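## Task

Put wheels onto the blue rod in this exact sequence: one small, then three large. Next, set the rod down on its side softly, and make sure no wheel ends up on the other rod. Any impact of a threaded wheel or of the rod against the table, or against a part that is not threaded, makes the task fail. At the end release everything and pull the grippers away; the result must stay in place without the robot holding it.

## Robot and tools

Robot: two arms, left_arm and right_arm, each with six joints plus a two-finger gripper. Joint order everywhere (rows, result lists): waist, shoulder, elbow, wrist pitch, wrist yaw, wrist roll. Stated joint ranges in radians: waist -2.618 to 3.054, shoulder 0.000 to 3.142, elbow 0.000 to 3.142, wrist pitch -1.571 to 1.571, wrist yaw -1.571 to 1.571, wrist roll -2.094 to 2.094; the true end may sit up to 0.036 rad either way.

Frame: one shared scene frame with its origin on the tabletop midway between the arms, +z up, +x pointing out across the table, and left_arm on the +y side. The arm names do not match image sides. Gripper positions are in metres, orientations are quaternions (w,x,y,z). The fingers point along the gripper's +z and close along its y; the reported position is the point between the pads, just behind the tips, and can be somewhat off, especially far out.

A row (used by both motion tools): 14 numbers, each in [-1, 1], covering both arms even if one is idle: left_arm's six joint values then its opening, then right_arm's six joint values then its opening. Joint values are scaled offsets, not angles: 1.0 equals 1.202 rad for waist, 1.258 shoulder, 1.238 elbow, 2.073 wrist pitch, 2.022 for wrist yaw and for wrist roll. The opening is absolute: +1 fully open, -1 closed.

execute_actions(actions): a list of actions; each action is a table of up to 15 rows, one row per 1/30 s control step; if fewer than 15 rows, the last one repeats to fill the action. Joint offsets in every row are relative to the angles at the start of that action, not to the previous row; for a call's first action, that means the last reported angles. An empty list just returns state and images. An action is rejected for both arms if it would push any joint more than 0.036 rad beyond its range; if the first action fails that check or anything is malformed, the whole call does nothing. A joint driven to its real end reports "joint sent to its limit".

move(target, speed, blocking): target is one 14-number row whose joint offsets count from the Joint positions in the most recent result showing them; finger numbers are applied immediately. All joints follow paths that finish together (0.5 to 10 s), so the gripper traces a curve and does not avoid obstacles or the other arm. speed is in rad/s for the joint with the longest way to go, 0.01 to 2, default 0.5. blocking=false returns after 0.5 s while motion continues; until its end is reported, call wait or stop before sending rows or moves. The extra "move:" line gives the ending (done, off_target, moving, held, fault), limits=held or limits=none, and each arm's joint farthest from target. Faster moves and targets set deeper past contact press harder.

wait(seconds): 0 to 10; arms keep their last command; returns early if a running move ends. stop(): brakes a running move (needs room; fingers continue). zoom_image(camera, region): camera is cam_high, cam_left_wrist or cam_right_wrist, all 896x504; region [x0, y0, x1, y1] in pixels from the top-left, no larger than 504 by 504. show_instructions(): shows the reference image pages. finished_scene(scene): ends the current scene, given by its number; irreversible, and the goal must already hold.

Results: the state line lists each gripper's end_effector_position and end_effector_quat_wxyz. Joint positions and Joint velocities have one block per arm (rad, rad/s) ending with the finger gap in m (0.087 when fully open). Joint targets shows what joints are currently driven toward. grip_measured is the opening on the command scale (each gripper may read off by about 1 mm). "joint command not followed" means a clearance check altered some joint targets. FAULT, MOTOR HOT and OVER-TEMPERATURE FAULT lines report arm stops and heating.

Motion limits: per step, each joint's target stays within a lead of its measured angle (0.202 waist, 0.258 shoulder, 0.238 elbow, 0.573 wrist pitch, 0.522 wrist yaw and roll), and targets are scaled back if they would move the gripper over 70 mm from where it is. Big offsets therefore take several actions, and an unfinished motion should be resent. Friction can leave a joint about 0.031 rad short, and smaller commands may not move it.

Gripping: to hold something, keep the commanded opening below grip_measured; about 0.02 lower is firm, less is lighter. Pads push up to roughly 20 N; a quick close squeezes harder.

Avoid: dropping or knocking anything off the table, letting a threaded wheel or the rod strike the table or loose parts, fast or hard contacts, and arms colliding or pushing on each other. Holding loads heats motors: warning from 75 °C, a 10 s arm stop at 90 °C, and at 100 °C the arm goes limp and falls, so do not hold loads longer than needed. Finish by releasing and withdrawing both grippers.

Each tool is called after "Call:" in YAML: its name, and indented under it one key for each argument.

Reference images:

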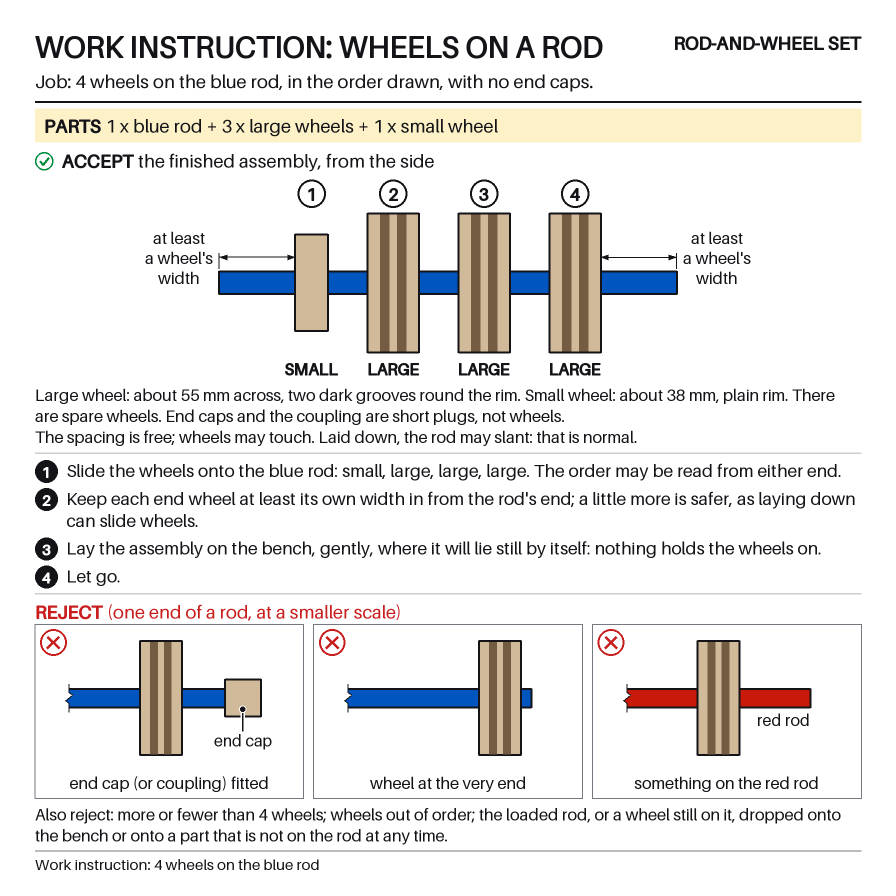

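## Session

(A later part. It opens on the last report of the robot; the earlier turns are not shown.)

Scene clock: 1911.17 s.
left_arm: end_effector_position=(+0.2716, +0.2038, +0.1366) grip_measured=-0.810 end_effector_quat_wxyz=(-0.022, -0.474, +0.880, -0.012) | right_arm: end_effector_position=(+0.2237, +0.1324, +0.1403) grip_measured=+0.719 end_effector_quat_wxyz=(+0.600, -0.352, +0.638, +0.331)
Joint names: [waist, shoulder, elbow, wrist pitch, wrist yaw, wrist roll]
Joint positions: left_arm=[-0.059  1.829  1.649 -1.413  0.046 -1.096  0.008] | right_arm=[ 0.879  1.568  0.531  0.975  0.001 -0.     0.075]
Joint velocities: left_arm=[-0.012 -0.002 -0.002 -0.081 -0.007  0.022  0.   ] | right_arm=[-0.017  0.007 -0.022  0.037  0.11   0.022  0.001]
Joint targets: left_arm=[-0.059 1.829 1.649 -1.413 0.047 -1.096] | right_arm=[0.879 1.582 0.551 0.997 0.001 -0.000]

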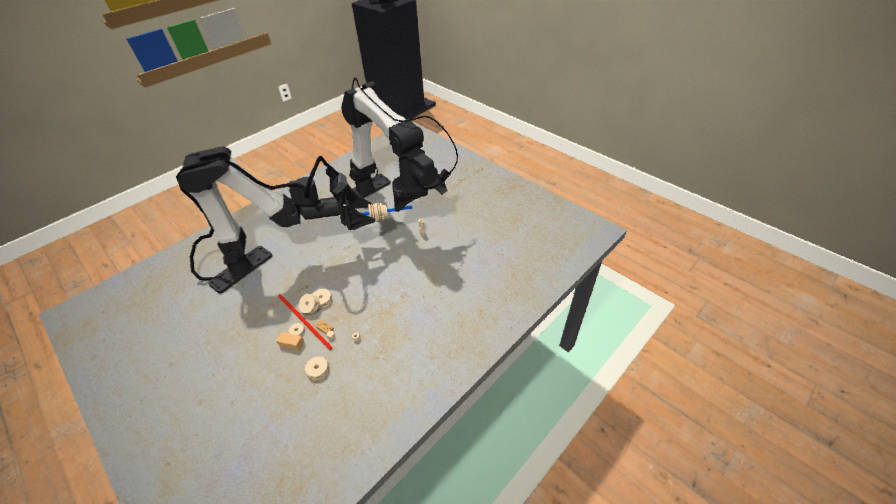

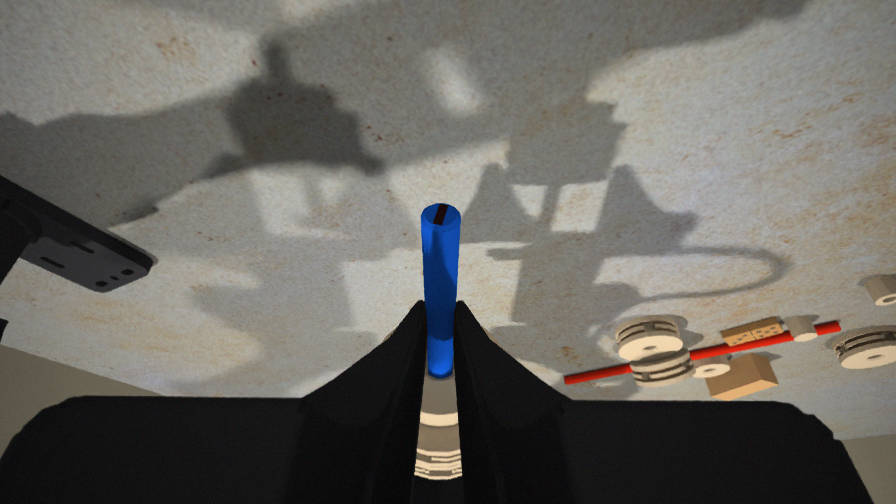

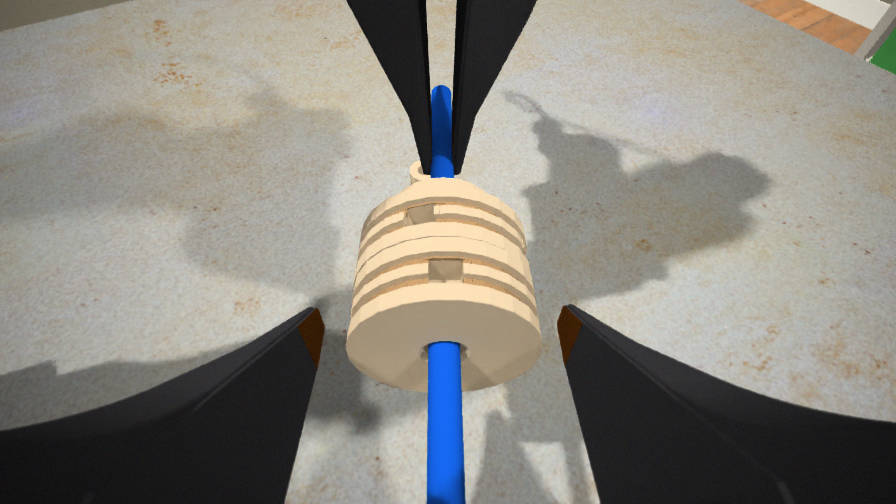

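Call:
move:
  target: [0,0,0,0,0.001,0,-0.84, 0,-0.40,-0.18,-0.105,0,0,0.72]
  speed: 1.1

Call:
move:
  target: [0,0,0,0,0.001,0,-0.84, -0.50,0.52,0.78,-0.52,0,0.5,0.55]
  speed: 1.3

Scene clock: 1949.27 s.
left_arm: end_effector_position=(+0.2716, +0.2038, +0.1366) grip_measured=-0.810 end_effector_quat_wxyz=(-0.022, -0.474, +0.880, -0.012) | right_arm: end_effector_position=(+0.1823, +0.0666, +0.1806) grip_measured=+0.720 end_effector_quat_wxyz=(+0.621, -0.341, +0.617, +0.343)
Joint names: [waist, shoulder, elbow, wrist pitch, wrist yaw, wrist roll]
Joint positions: left_arm=[-0.059  1.829  1.649 -1.413  0.046 -1.096  0.008] | right_arm=[ 0.879  1.082  0.32   0.766  0.001 -0.     0.075]
Joint velocities: left_arm=[ 0.002 -0.007  0.002  0.037  0.022  0.007  0.   ] | right_arm=[-0.007 -0.002  0.002 -0.007  0.081  0.022 -0.   ]
Joint targets: left_arm=[-0.059 1.829 1.649 -1.413 0.048 -1.096] | right_arm=[0.879 1.065 0.309 0.758 0.001 -0.000]
move: done; limits=none; left_arm: farthest joint: the wrist yaw, 0.002 radians from its target (0.002 radians at the start); right_arm: farthest joint: the shoulder, 0.017 radians from its target (0.503 radians at the start)

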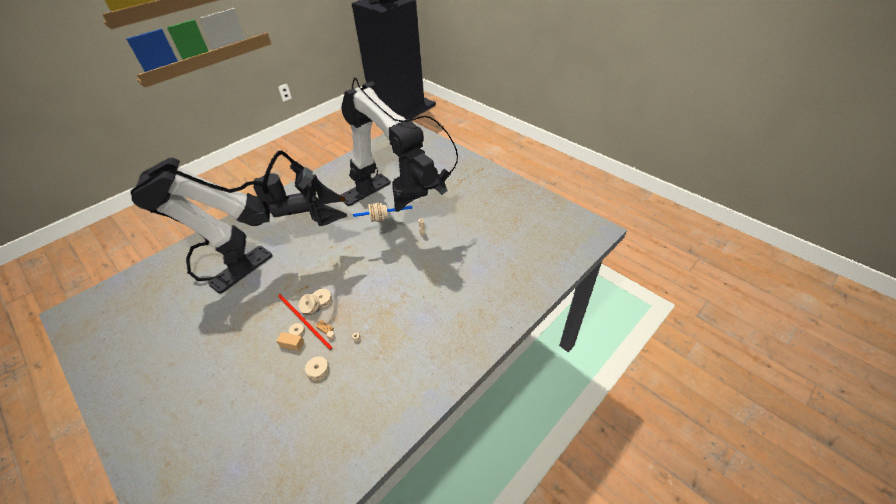

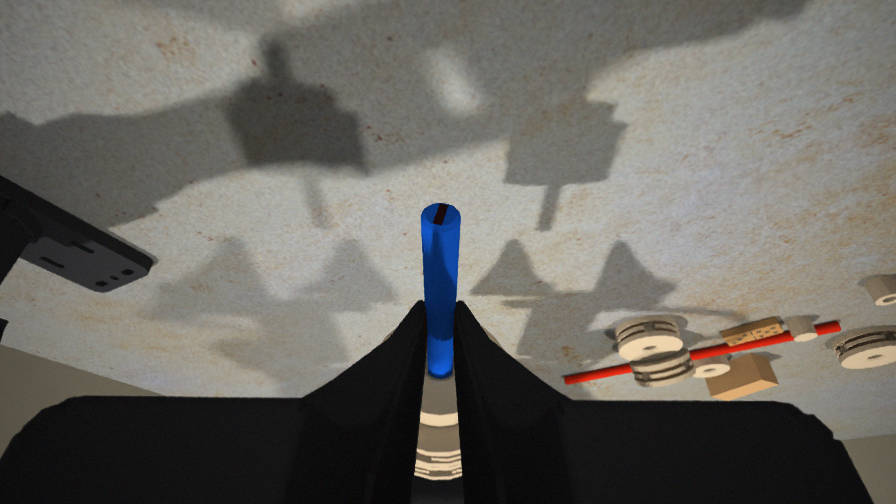

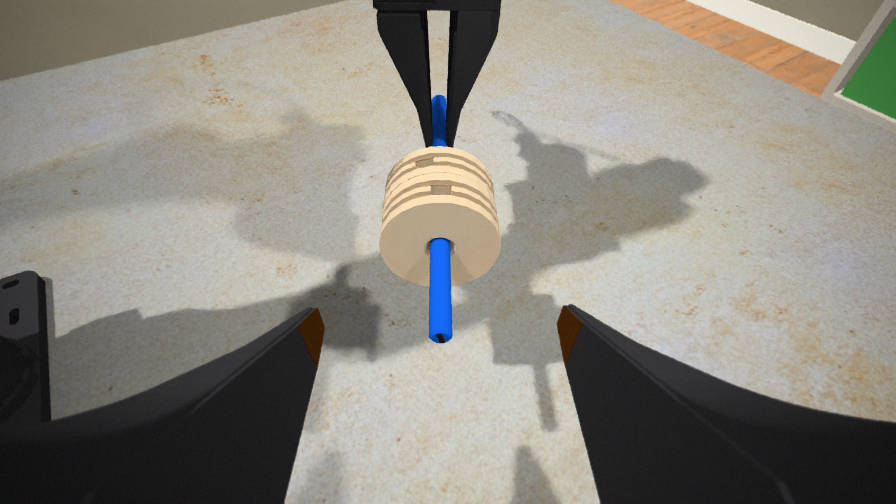

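Scene clock: 1951.10 s.
left_arm: end_effector_position=(+0.2716, +0.2038, +0.1366) grip_measured=-0.810 end_effector_quat_wxyz=(-0.022, -0.474, +0.880, -0.012) | right_arm: end_effector_position=(+0.4070, -0.0216, +0.1298) grip_measured=+0.550 end_effector_quat_wxyz=(+0.298, +0.269, +0.880, +0.255)
Joint names: [waist, shoulder, elbow, wrist pitch, wrist yaw, wrist roll]
Joint positions: left_arm=[-0.059  1.829  1.649 -1.413  0.046 -1.096  0.008] | right_arm=[ 0.279  1.728  1.265 -0.302 -0.001  1.003  0.068]
Joint velocities: left_arm=[-0.007  0.012 -0.007  0.022 -0.095 -0.022 -0.   ] | right_arm=[-0.007 -0.022 -0.007  0.022 -0.022  0.007  0.   ]
Joint targets: left_arm=[-0.059 1.829 1.649 -1.413 0.048 -1.096] | right_arm=[0.279 1.736 1.286 -0.311 0.001 1.011]
move: off_target (right_arm); limits=none; left_arm: farthest joint: the wrist yaw, 0.002 radians from its target (0.002 radians at the start); right_arm: farthest joint: the elbow, 0.021 radians from its target (0.965 radians at the start)

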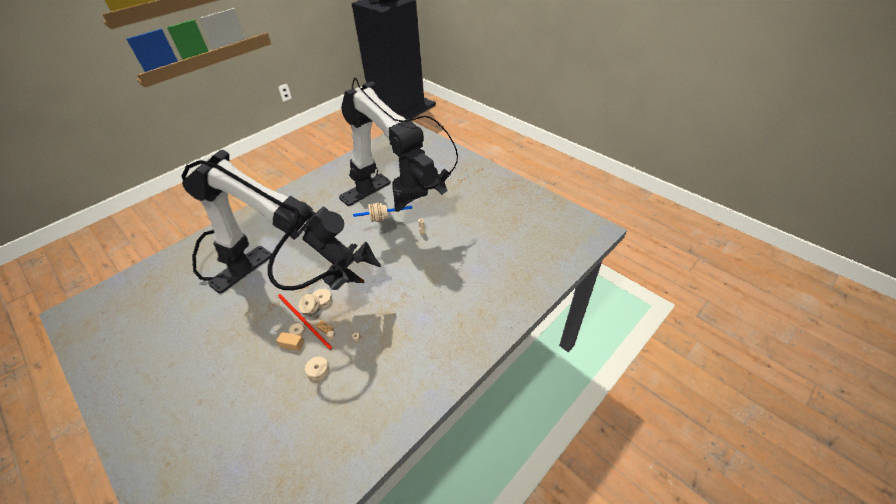

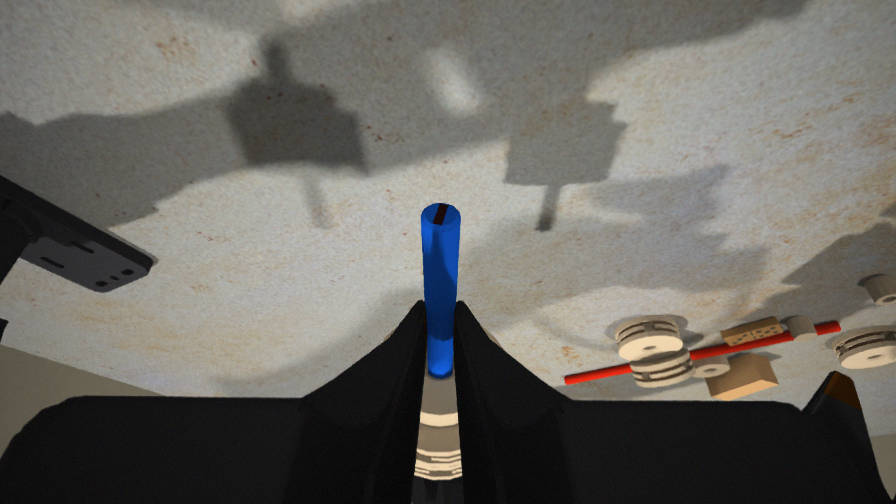

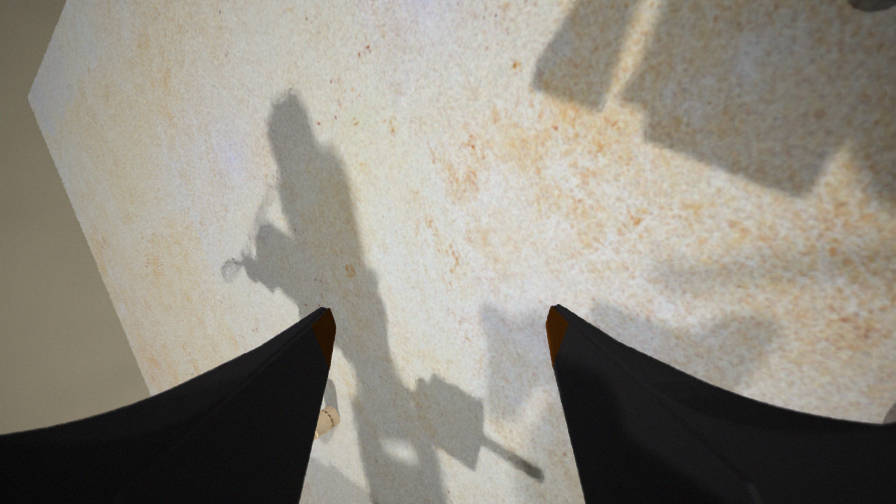

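Call:
move:
  target: [0,0,0,0,0.001,0,-0.84, -0.4634,0.535,0.765,-0.5176,0,0.4965,0.55]
  speed: 1.1

Call:
zoom_image:
  camera: "cam_right_wrist"
  region: [300, 160, 590, 350]

Scene clock: 1960.50 s.
left_arm: end_effector_position=(+0.2716, +0.2038, +0.1366) grip_measured=-0.810 end_effector_quat_wxyz=(-0.022, -0.474, +0.880, -0.012) | right_arm: end_effector_position=(+0.4731, -0.2783, +0.0510) grip_measured=+0.550 end_effector_quat_wxyz=(+0.000, +0.880, +0.474, +0.002)
Joint names: [waist, shoulder, elbow, wrist pitch, wrist yaw, wrist roll]
Joint positions: left_arm=[-0.059  1.829  1.649 -1.413  0.046 -1.096  0.008] | right_arm=[-0.284  2.399  2.192 -1.361 -0.001  2.     0.068]
Joint velocities: left_arm=[-0.002 -0.002  0.012  0.022  0.066 -0.022  0.001] | right_arm=[ 0.012 -0.002 -0.002 -0.051 -0.007 -0.051 -0.   ]
Joint targets: left_arm=[-0.059 1.829 1.649 -1.413 0.048 -1.096] | right_arm=[-0.278 2.401 2.212 -1.375 -0.001 2.007]
move: done; limits=none; left_arm: farthest joint: the wrist yaw, 0.002 radians from its target (0.002 radians at the start); right_arm: farthest joint: the elbow, 0.020 radians from its target (0.947 radians at the start)

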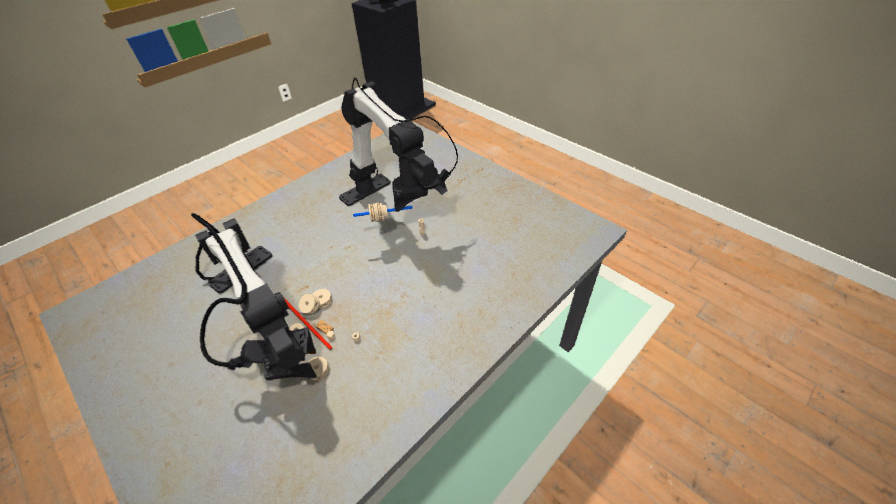

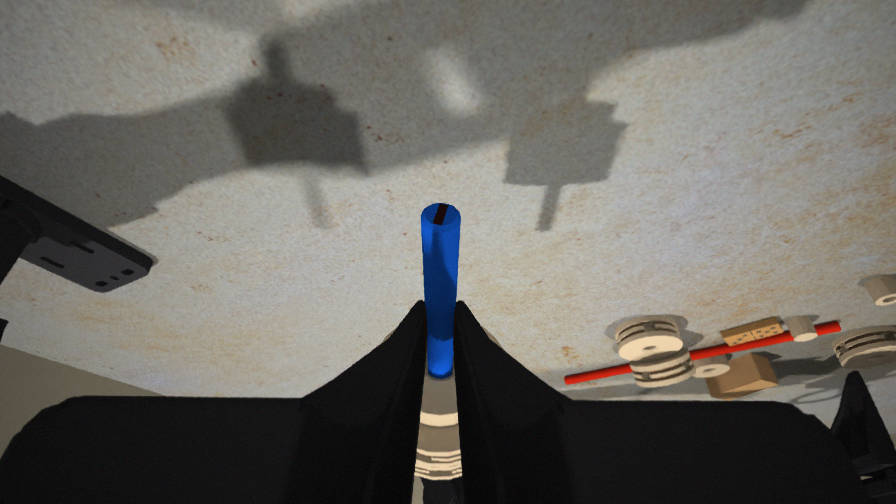

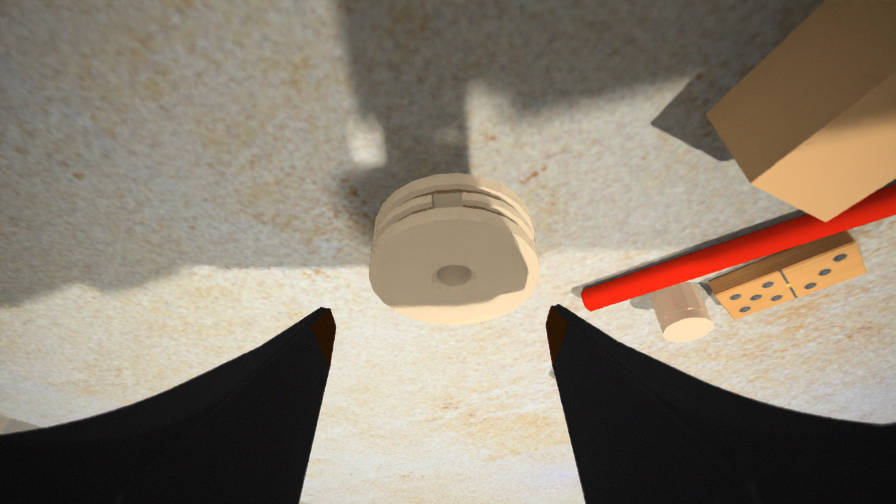

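Region (300, 160, 590, 350) of cam_right_wrist's 896x504 image, scaled by 1.738, with more detail than that image has; it fills the top 330 rows of this view, and the rest is white.

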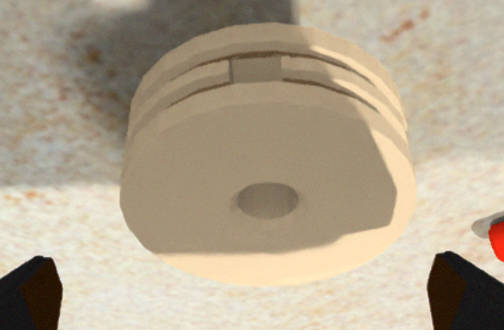

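Call:
execute_actions:
  actions: []

Scene clock: 1999.77 s.
left_arm: end_effector_position=(+0.2716, +0.2038, +0.1366) grip_measured=-0.810 end_effector_quat_wxyz=(-0.022, -0.474, +0.880, -0.012) | right_arm: end_effector_position=(+0.4730, -0.2783, +0.0510) grip_measured=+0.550 end_effector_quat_wxyz=(+0.000, +0.880, +0.474, +0.001)
Joint names: [waist, shoulder, elbow, wrist pitch, wrist yaw, wrist roll]
Joint positions: left_arm=[-0.059  1.829  1.649 -1.413  0.046 -1.096  0.008] | right_arm=[-0.284  2.399  2.192 -1.361 -0.001  2.     0.068]
Joint velocities: left_arm=[ 0.002  0.002  0.022 -0.037 -0.022  0.007 -0.001] | right_arm=[-0.017  0.012  0.002  0.051 -0.051  0.007 -0.   ]
Joint targets: left_arm=[-0.059 1.829 1.649 -1.413 0.048 -1.096] | right_arm=[-0.278 2.401 2.212 -1.375 -0.001 2.007]

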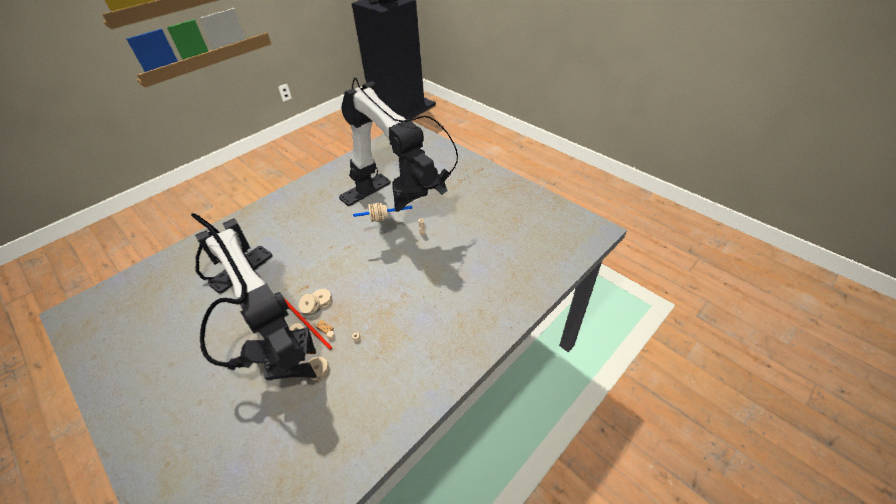

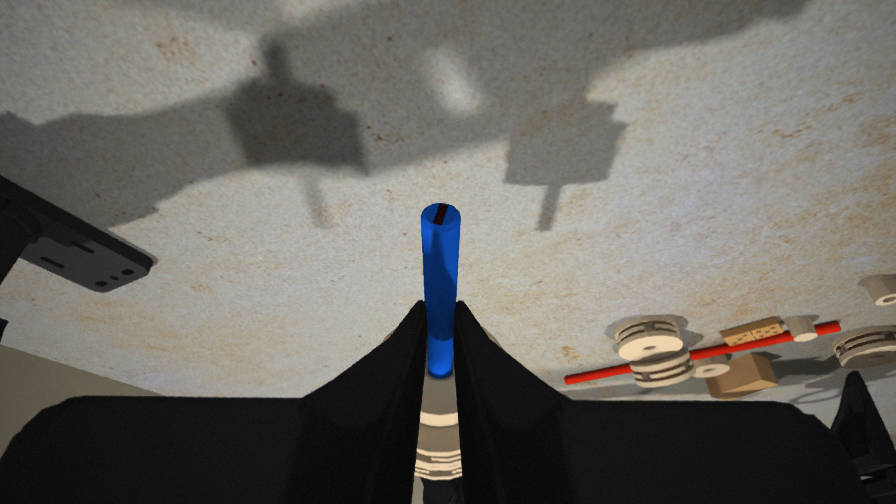

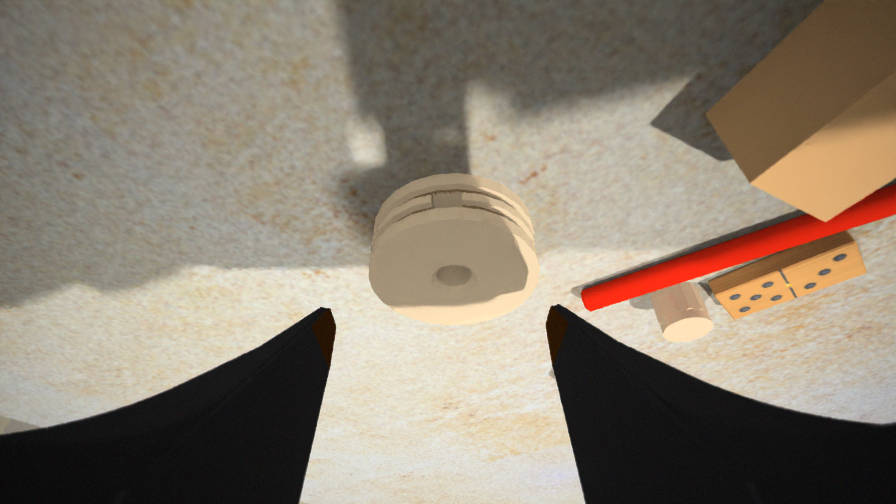

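Call:
execute_actions:
  actions:
    - [[0,0,0,0,0.001,0,-0.84,0.004,-0.006,0.008,0.002,0,0.003,0.55],[0,0,0,0,0.001,0,-0.84,0.005,-0.010,0.000,0.008,0,0.003,0.55],[0,0,0,0,0.001,0,-0.84,0.006,-0.014,-0.008,0.013,0,0.003,0.54],[0,0,0,0,0.001,0,-0.84,0.007,-0.018,-0.016,0.017,0,0.003,0.54],[0,0,0,0,0.001,0,-0.84,0.008,-0.021,-0.023,0.021,0,0.003,0.53],[0,0,0,0,0.001,0,-0.84,0.008,-0.024,-0.030,0.025,0,0.003,0.53],[0,0,0,0,0.001,0,-0.84,0.008,-0.026,-0.037,0.028,0,0.003,0.52],[0,0,0,0,0.001,0,-0.84,0.008,-0.028,-0.044,0.031,0,0.003,0.52],[0,0,0,0,0.001,0,-0.84,0.008,-0.029,-0.051,0.034,0,0.003,0.52],[0,0,0,0,0.001,0,-0.84,0.008,-0.030,-0.057,0.036,0,0.003,0.52],[0,0,0,0,0.001,0,-0.84,0.008,-0.030,-0.063,0.038,0,0.003,0.52],[0,0,0,0,0.001,0,-0.84,0.008,-0.030,-0.068,0.040,0,0.003,0.52],[0,0,0,0,0.001,0,-0.84,0.008,-0.030,-0.072,0.040,0,0.003,0.52],[0,0,0,0,0.001,0,-0.84,0.008,-0.030,-0.074,0.040,0,0.003,0.52],[0,0,0,0,0.001,0,-0.84,0.008,-0.030,-0.074,0.040,0,0.003,0.52]]

Call:
wait:
  seconds: 0.3

Scene clock: 2034.63 s.
left_arm: end_effector_position=(+0.2716, +0.2038, +0.1366) grip_measured=-0.810 end_effector_quat_wxyz=(-0.022, -0.474, +0.880, -0.012) | right_arm: end_effector_position=(+0.4685, -0.2776, +0.0365) grip_measured=+0.520 end_effector_quat_wxyz=(-0.003, +0.880, +0.474, -0.003)
Joint names: [waist, shoulder, elbow, wrist pitch, wrist yaw, wrist roll]
Joint positions: left_arm=[-0.059  1.829  1.649 -1.413  0.046 -1.096  0.008] | right_arm=[-0.284  2.388  2.116 -1.306 -0.001  2.     0.066]
Joint velocities: left_arm=[-0.012  0.002 -0.007  0.007  0.007 -0.007  0.   ] | right_arm=[ 0.012  0.002 -0.1   -0.007  0.081 -0.022 -0.   ]
Joint targets: left_arm=[-0.059 1.829 1.649 -1.413 0.048 -1.096] | right_arm=[-0.274 2.361 2.100 -1.279 -0.001 2.006]

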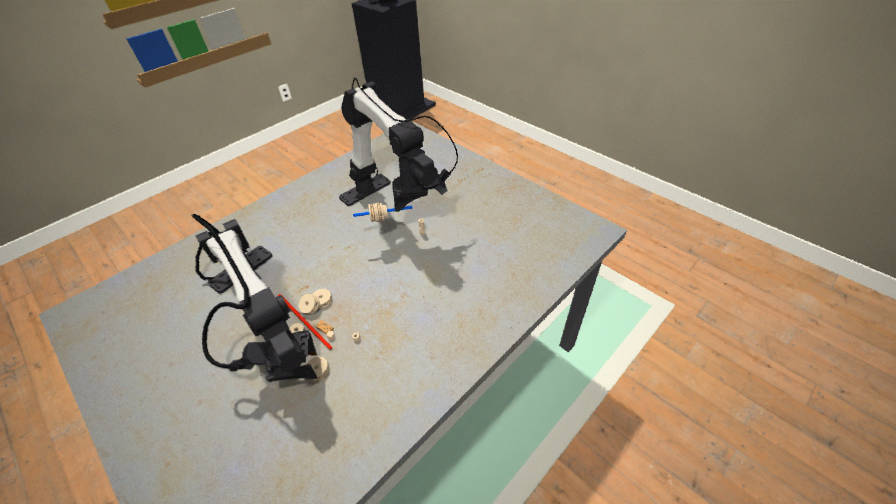

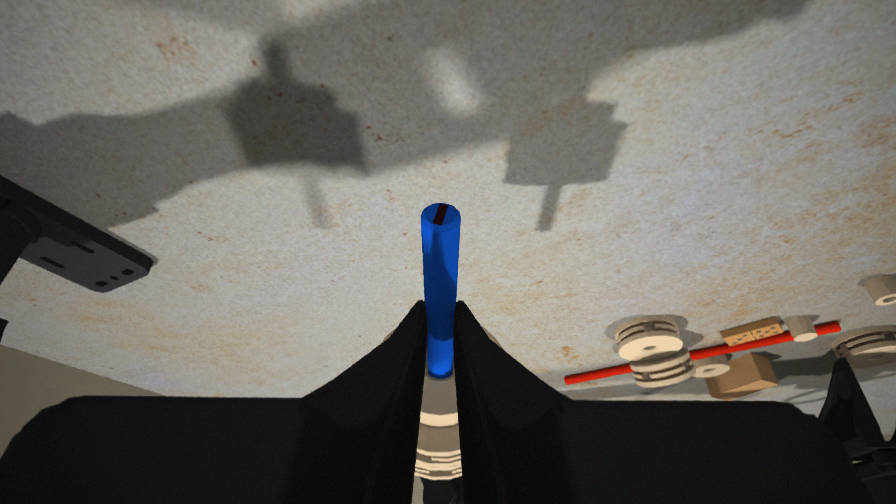

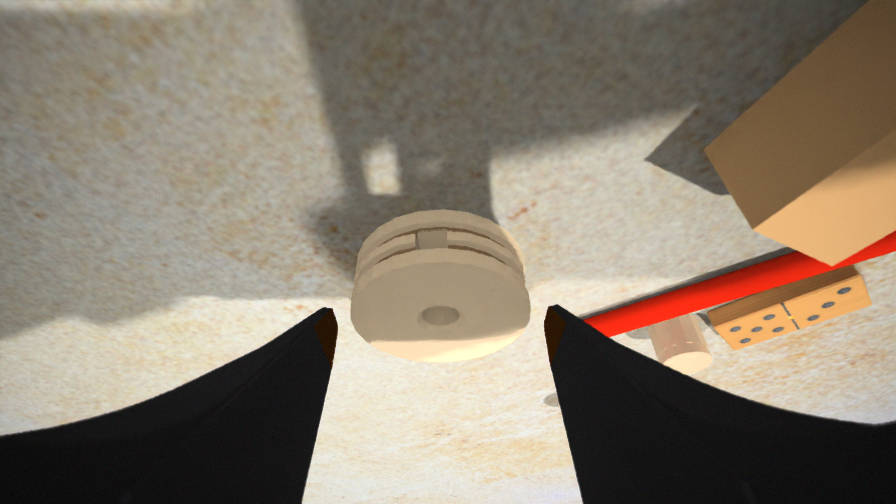

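Scene clock: 2034.93 s.
left_arm: end_effector_position=(+0.2716, +0.2038, +0.1366) grip_measured=-0.810 end_effector_quat_wxyz=(-0.022, -0.474, +0.880, -0.012) | right_arm: end_effector_position=(+0.4699, -0.2778, +0.0356) grip_measured=+0.520 end_effector_quat_wxyz=(-0.001, +0.880, +0.474, -0.000)
Joint names: [waist, shoulder, elbow, wrist pitch, wrist yaw, wrist roll]
Joint positions: left_arm=[-0.059  1.829  1.649 -1.413  0.046 -1.096  0.008] | right_arm=[-0.284  2.388  2.112 -1.297 -0.001  2.     0.066]
Joint velocities: left_arm=[-0.002  0.002 -0.012  0.007 -0.022 -0.037 -0.001] | right_arm=[-0.022  0.017  0.012  0.066  0.066  0.007  0.001]
Joint targets: left_arm=[-0.059 1.829 1.649 -1.413 0.048 -1.096] | right_arm=[-0.274 2.361 2.101 -1.278 -0.001 2.006]
wait: 0.30 s; no rest

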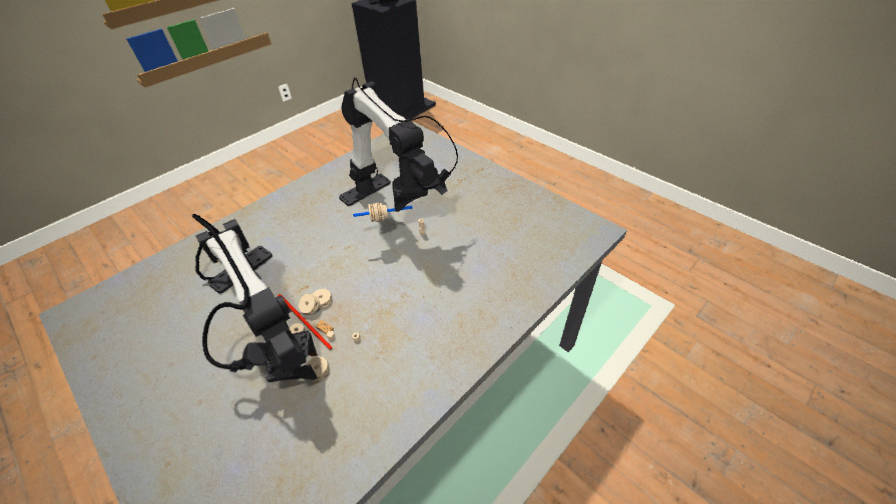

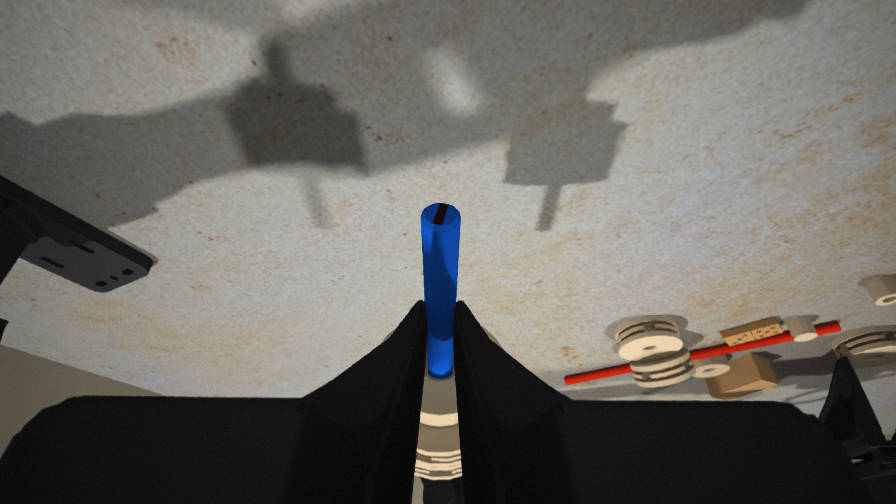

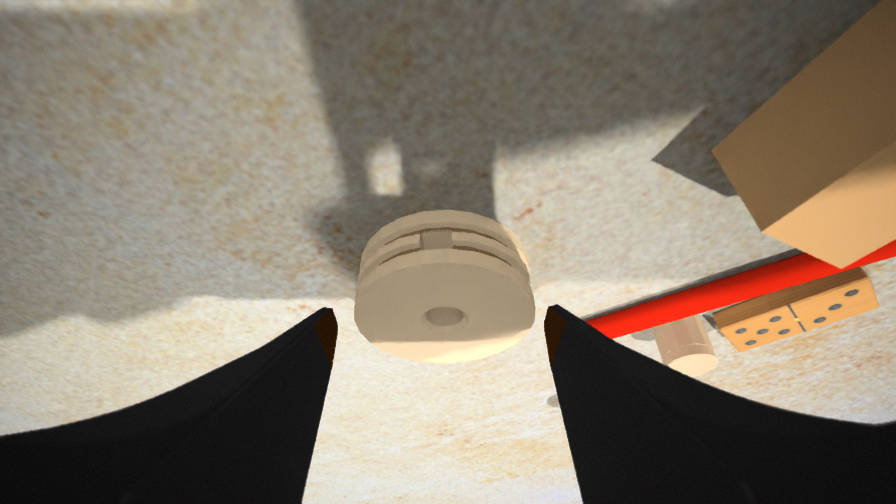

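Call:
execute_actions:
  actions:
    - [[0,0,0,0,0.001,0,-0.84,0.008,-0.0215,-0.012,0.014,0,0.003,0.52],[0,0,0,0,0.001,0,-0.84,0.008,-0.0215,-0.016,0.017,0,0.003,0.52],[0,0,0,0,0.001,0,-0.84,0.008,-0.0215,-0.020,0.020,0,0.003,0.52],[0,0,0,0,0.001,0,-0.84,0.008,-0.0215,-0.024,0.023,0,0.003,0.52],[0,0,0,0,0.001,0,-0.84,0.008,-0.0215,-0.028,0.026,0,0.003,0.52],[0,0,0,0,0.001,0,-0.84,0.008,-0.0215,-0.032,0.028,0,0.003,0.52],[0,0,0,0,0.001,0,-0.84,0.008,-0.0215,-0.036,0.030,0,0.003,0.52],[0,0,0,0,0.001,0,-0.84,0.008,-0.0215,-0.040,0.032,0,0.003,0.52],[0,0,0,0,0.001,0,-0.84,0.008,-0.0215,-0.043,0.034,0,0.003,0.52],[0,0,0,0,0.001,0,-0.84,0.008,-0.0215,-0.046,0.035,0,0.003,0.52],[0,0,0,0,0.001,0,-0.84,0.008,-0.0215,-0.048,0.035,0,0.003,0.52],[0,0,0,0,0.001,0,-0.84,0.008,-0.0215,-0.050,0.035,0,0.003,0.52],[0,0,0,0,0.001,0,-0.84,0.008,-0.0215,-0.050,0.035,0,0.003,0.52],[0,0,0,0,0.001,0,-0.84,0.008,-0.0215,-0.050,0.035,0,0.003,0.52],[0,0,0,0,0.001,0,-0.84,0.008,-0.0215,-0.050,0.035,0,0.003,0.52]]

Call:
wait:
  seconds: 0.3

Scene clock: 2061.07 s.
left_arm: end_effector_position=(+0.2716, +0.2038, +0.1366) grip_measured=-0.810 end_effector_quat_wxyz=(-0.022, -0.474, +0.880, -0.012) | right_arm: end_effector_position=(+0.4692, -0.2777, +0.0244) grip_measured=+0.520 end_effector_quat_wxyz=(-0.000, +0.880, +0.474, +0.000)
Joint names: [waist, shoulder, elbow, wrist pitch, wrist yaw, wrist roll]
Joint positions: left_arm=[-0.059  1.829  1.649 -1.413  0.046 -1.096  0.008] | right_arm=[-0.284  2.385  2.062 -1.248 -0.001  2.     0.066]
Joint velocities: left_arm=[ 0.007 -0.002  0.007 -0.007 -0.022  0.037 -0.001] | right_arm=[ 0.012  0.012 -0.012 -0.022  0.037 -0.037 -0.001]
Joint targets: left_arm=[-0.059 1.829 1.649 -1.413 0.048 -1.096] | right_arm=[-0.274 2.361 2.050 -1.224 -0.001 2.006]

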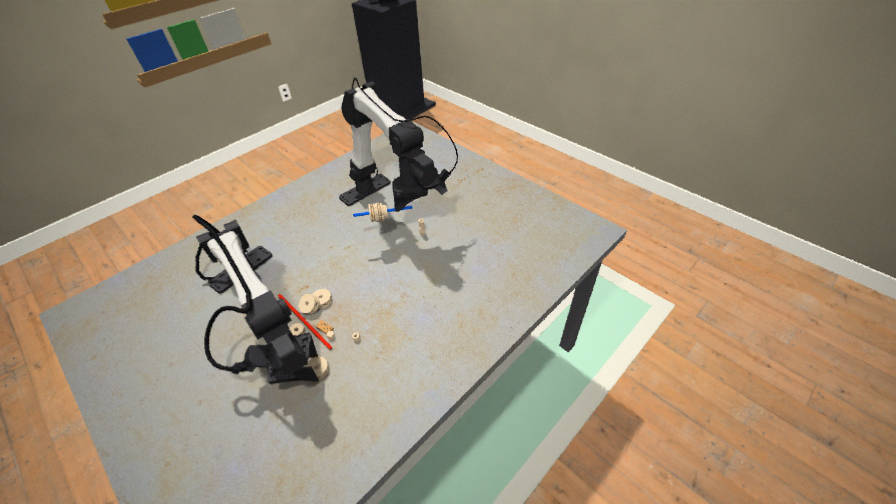

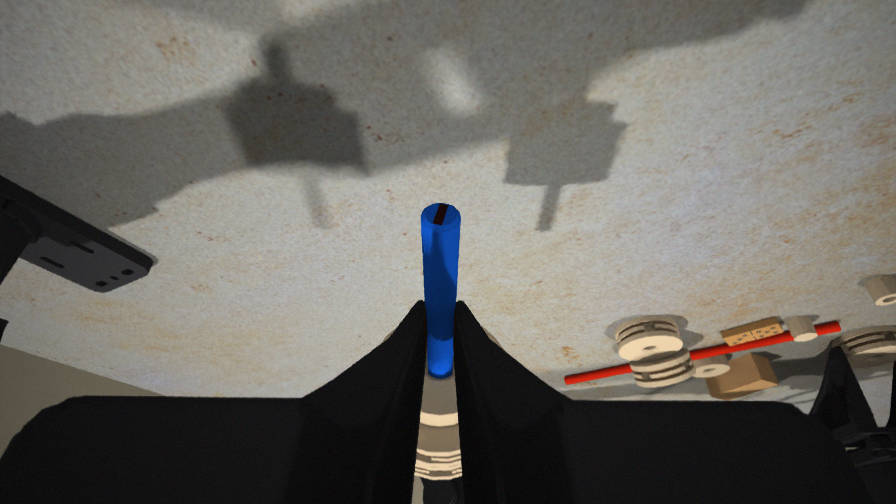

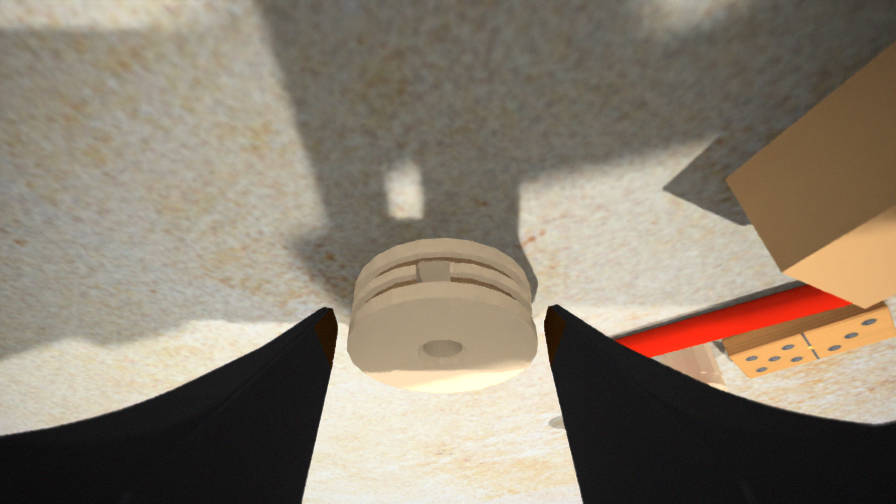

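Scene clock: 2061.37 s.
left_arm: end_effector_position=(+0.2716, +0.2038, +0.1366) grip_measured=-0.810 end_effector_quat_wxyz=(-0.022, -0.474, +0.880, -0.012) | right_arm: end_effector_position=(+0.4707, -0.2779, +0.0245) grip_measured=+0.520 end_effector_quat_wxyz=(+0.001, +0.880, +0.474, +0.003)
Joint names: [waist, shoulder, elbow, wrist pitch, wrist yaw, wrist roll]
Joint positions: left_arm=[-0.059  1.829  1.649 -1.413  0.046 -1.096  0.008] | right_arm=[-0.284  2.385  2.062 -1.242 -0.001  2.     0.066]
Joint velocities: left_arm=[-0.007 -0.017  0.012  0.022 -0.007  0.022  0.002] | right_arm=[ 0.007  0.002  0.002  0.037 -0.051 -0.037 -0.001]
Joint targets: left_arm=[-0.059 1.829 1.649 -1.413 0.048 -1.096] | right_arm=[-0.274 2.361 2.050 -1.224 -0.001 2.006]
wait: 0.30 s; no rest

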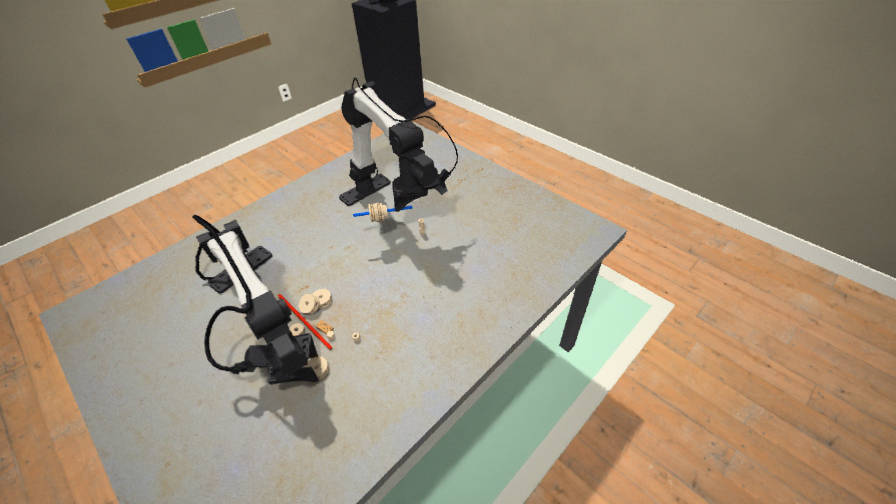

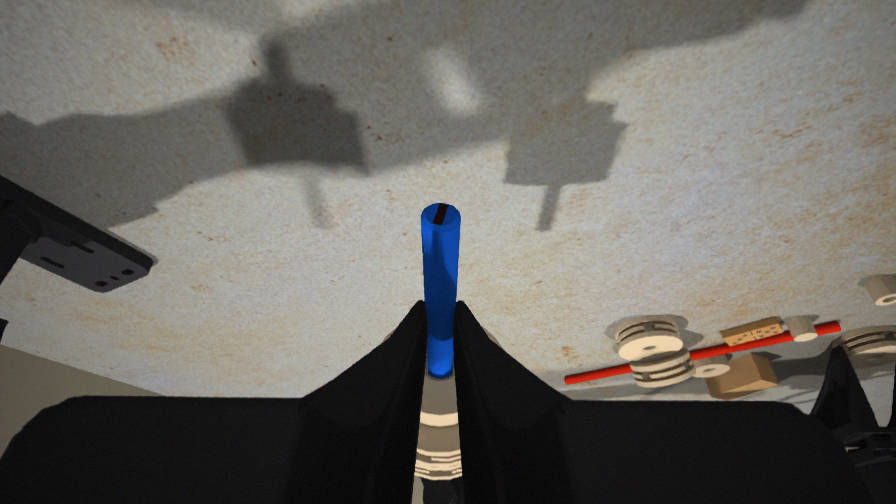

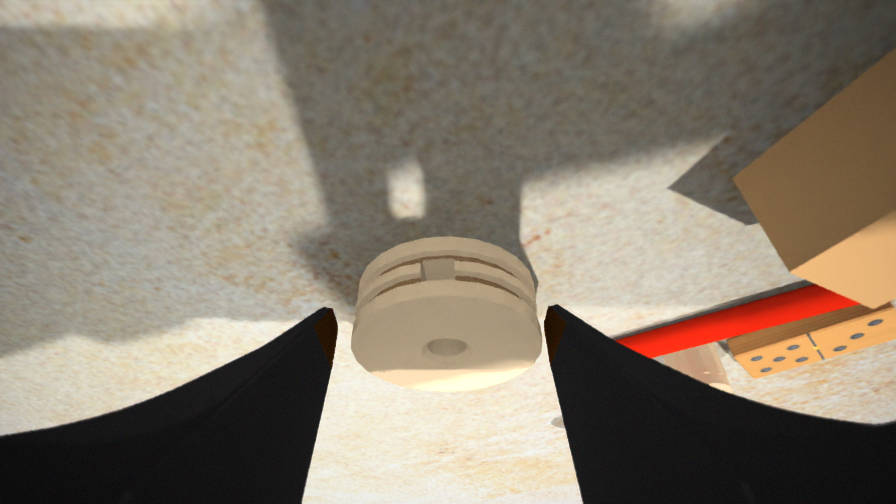

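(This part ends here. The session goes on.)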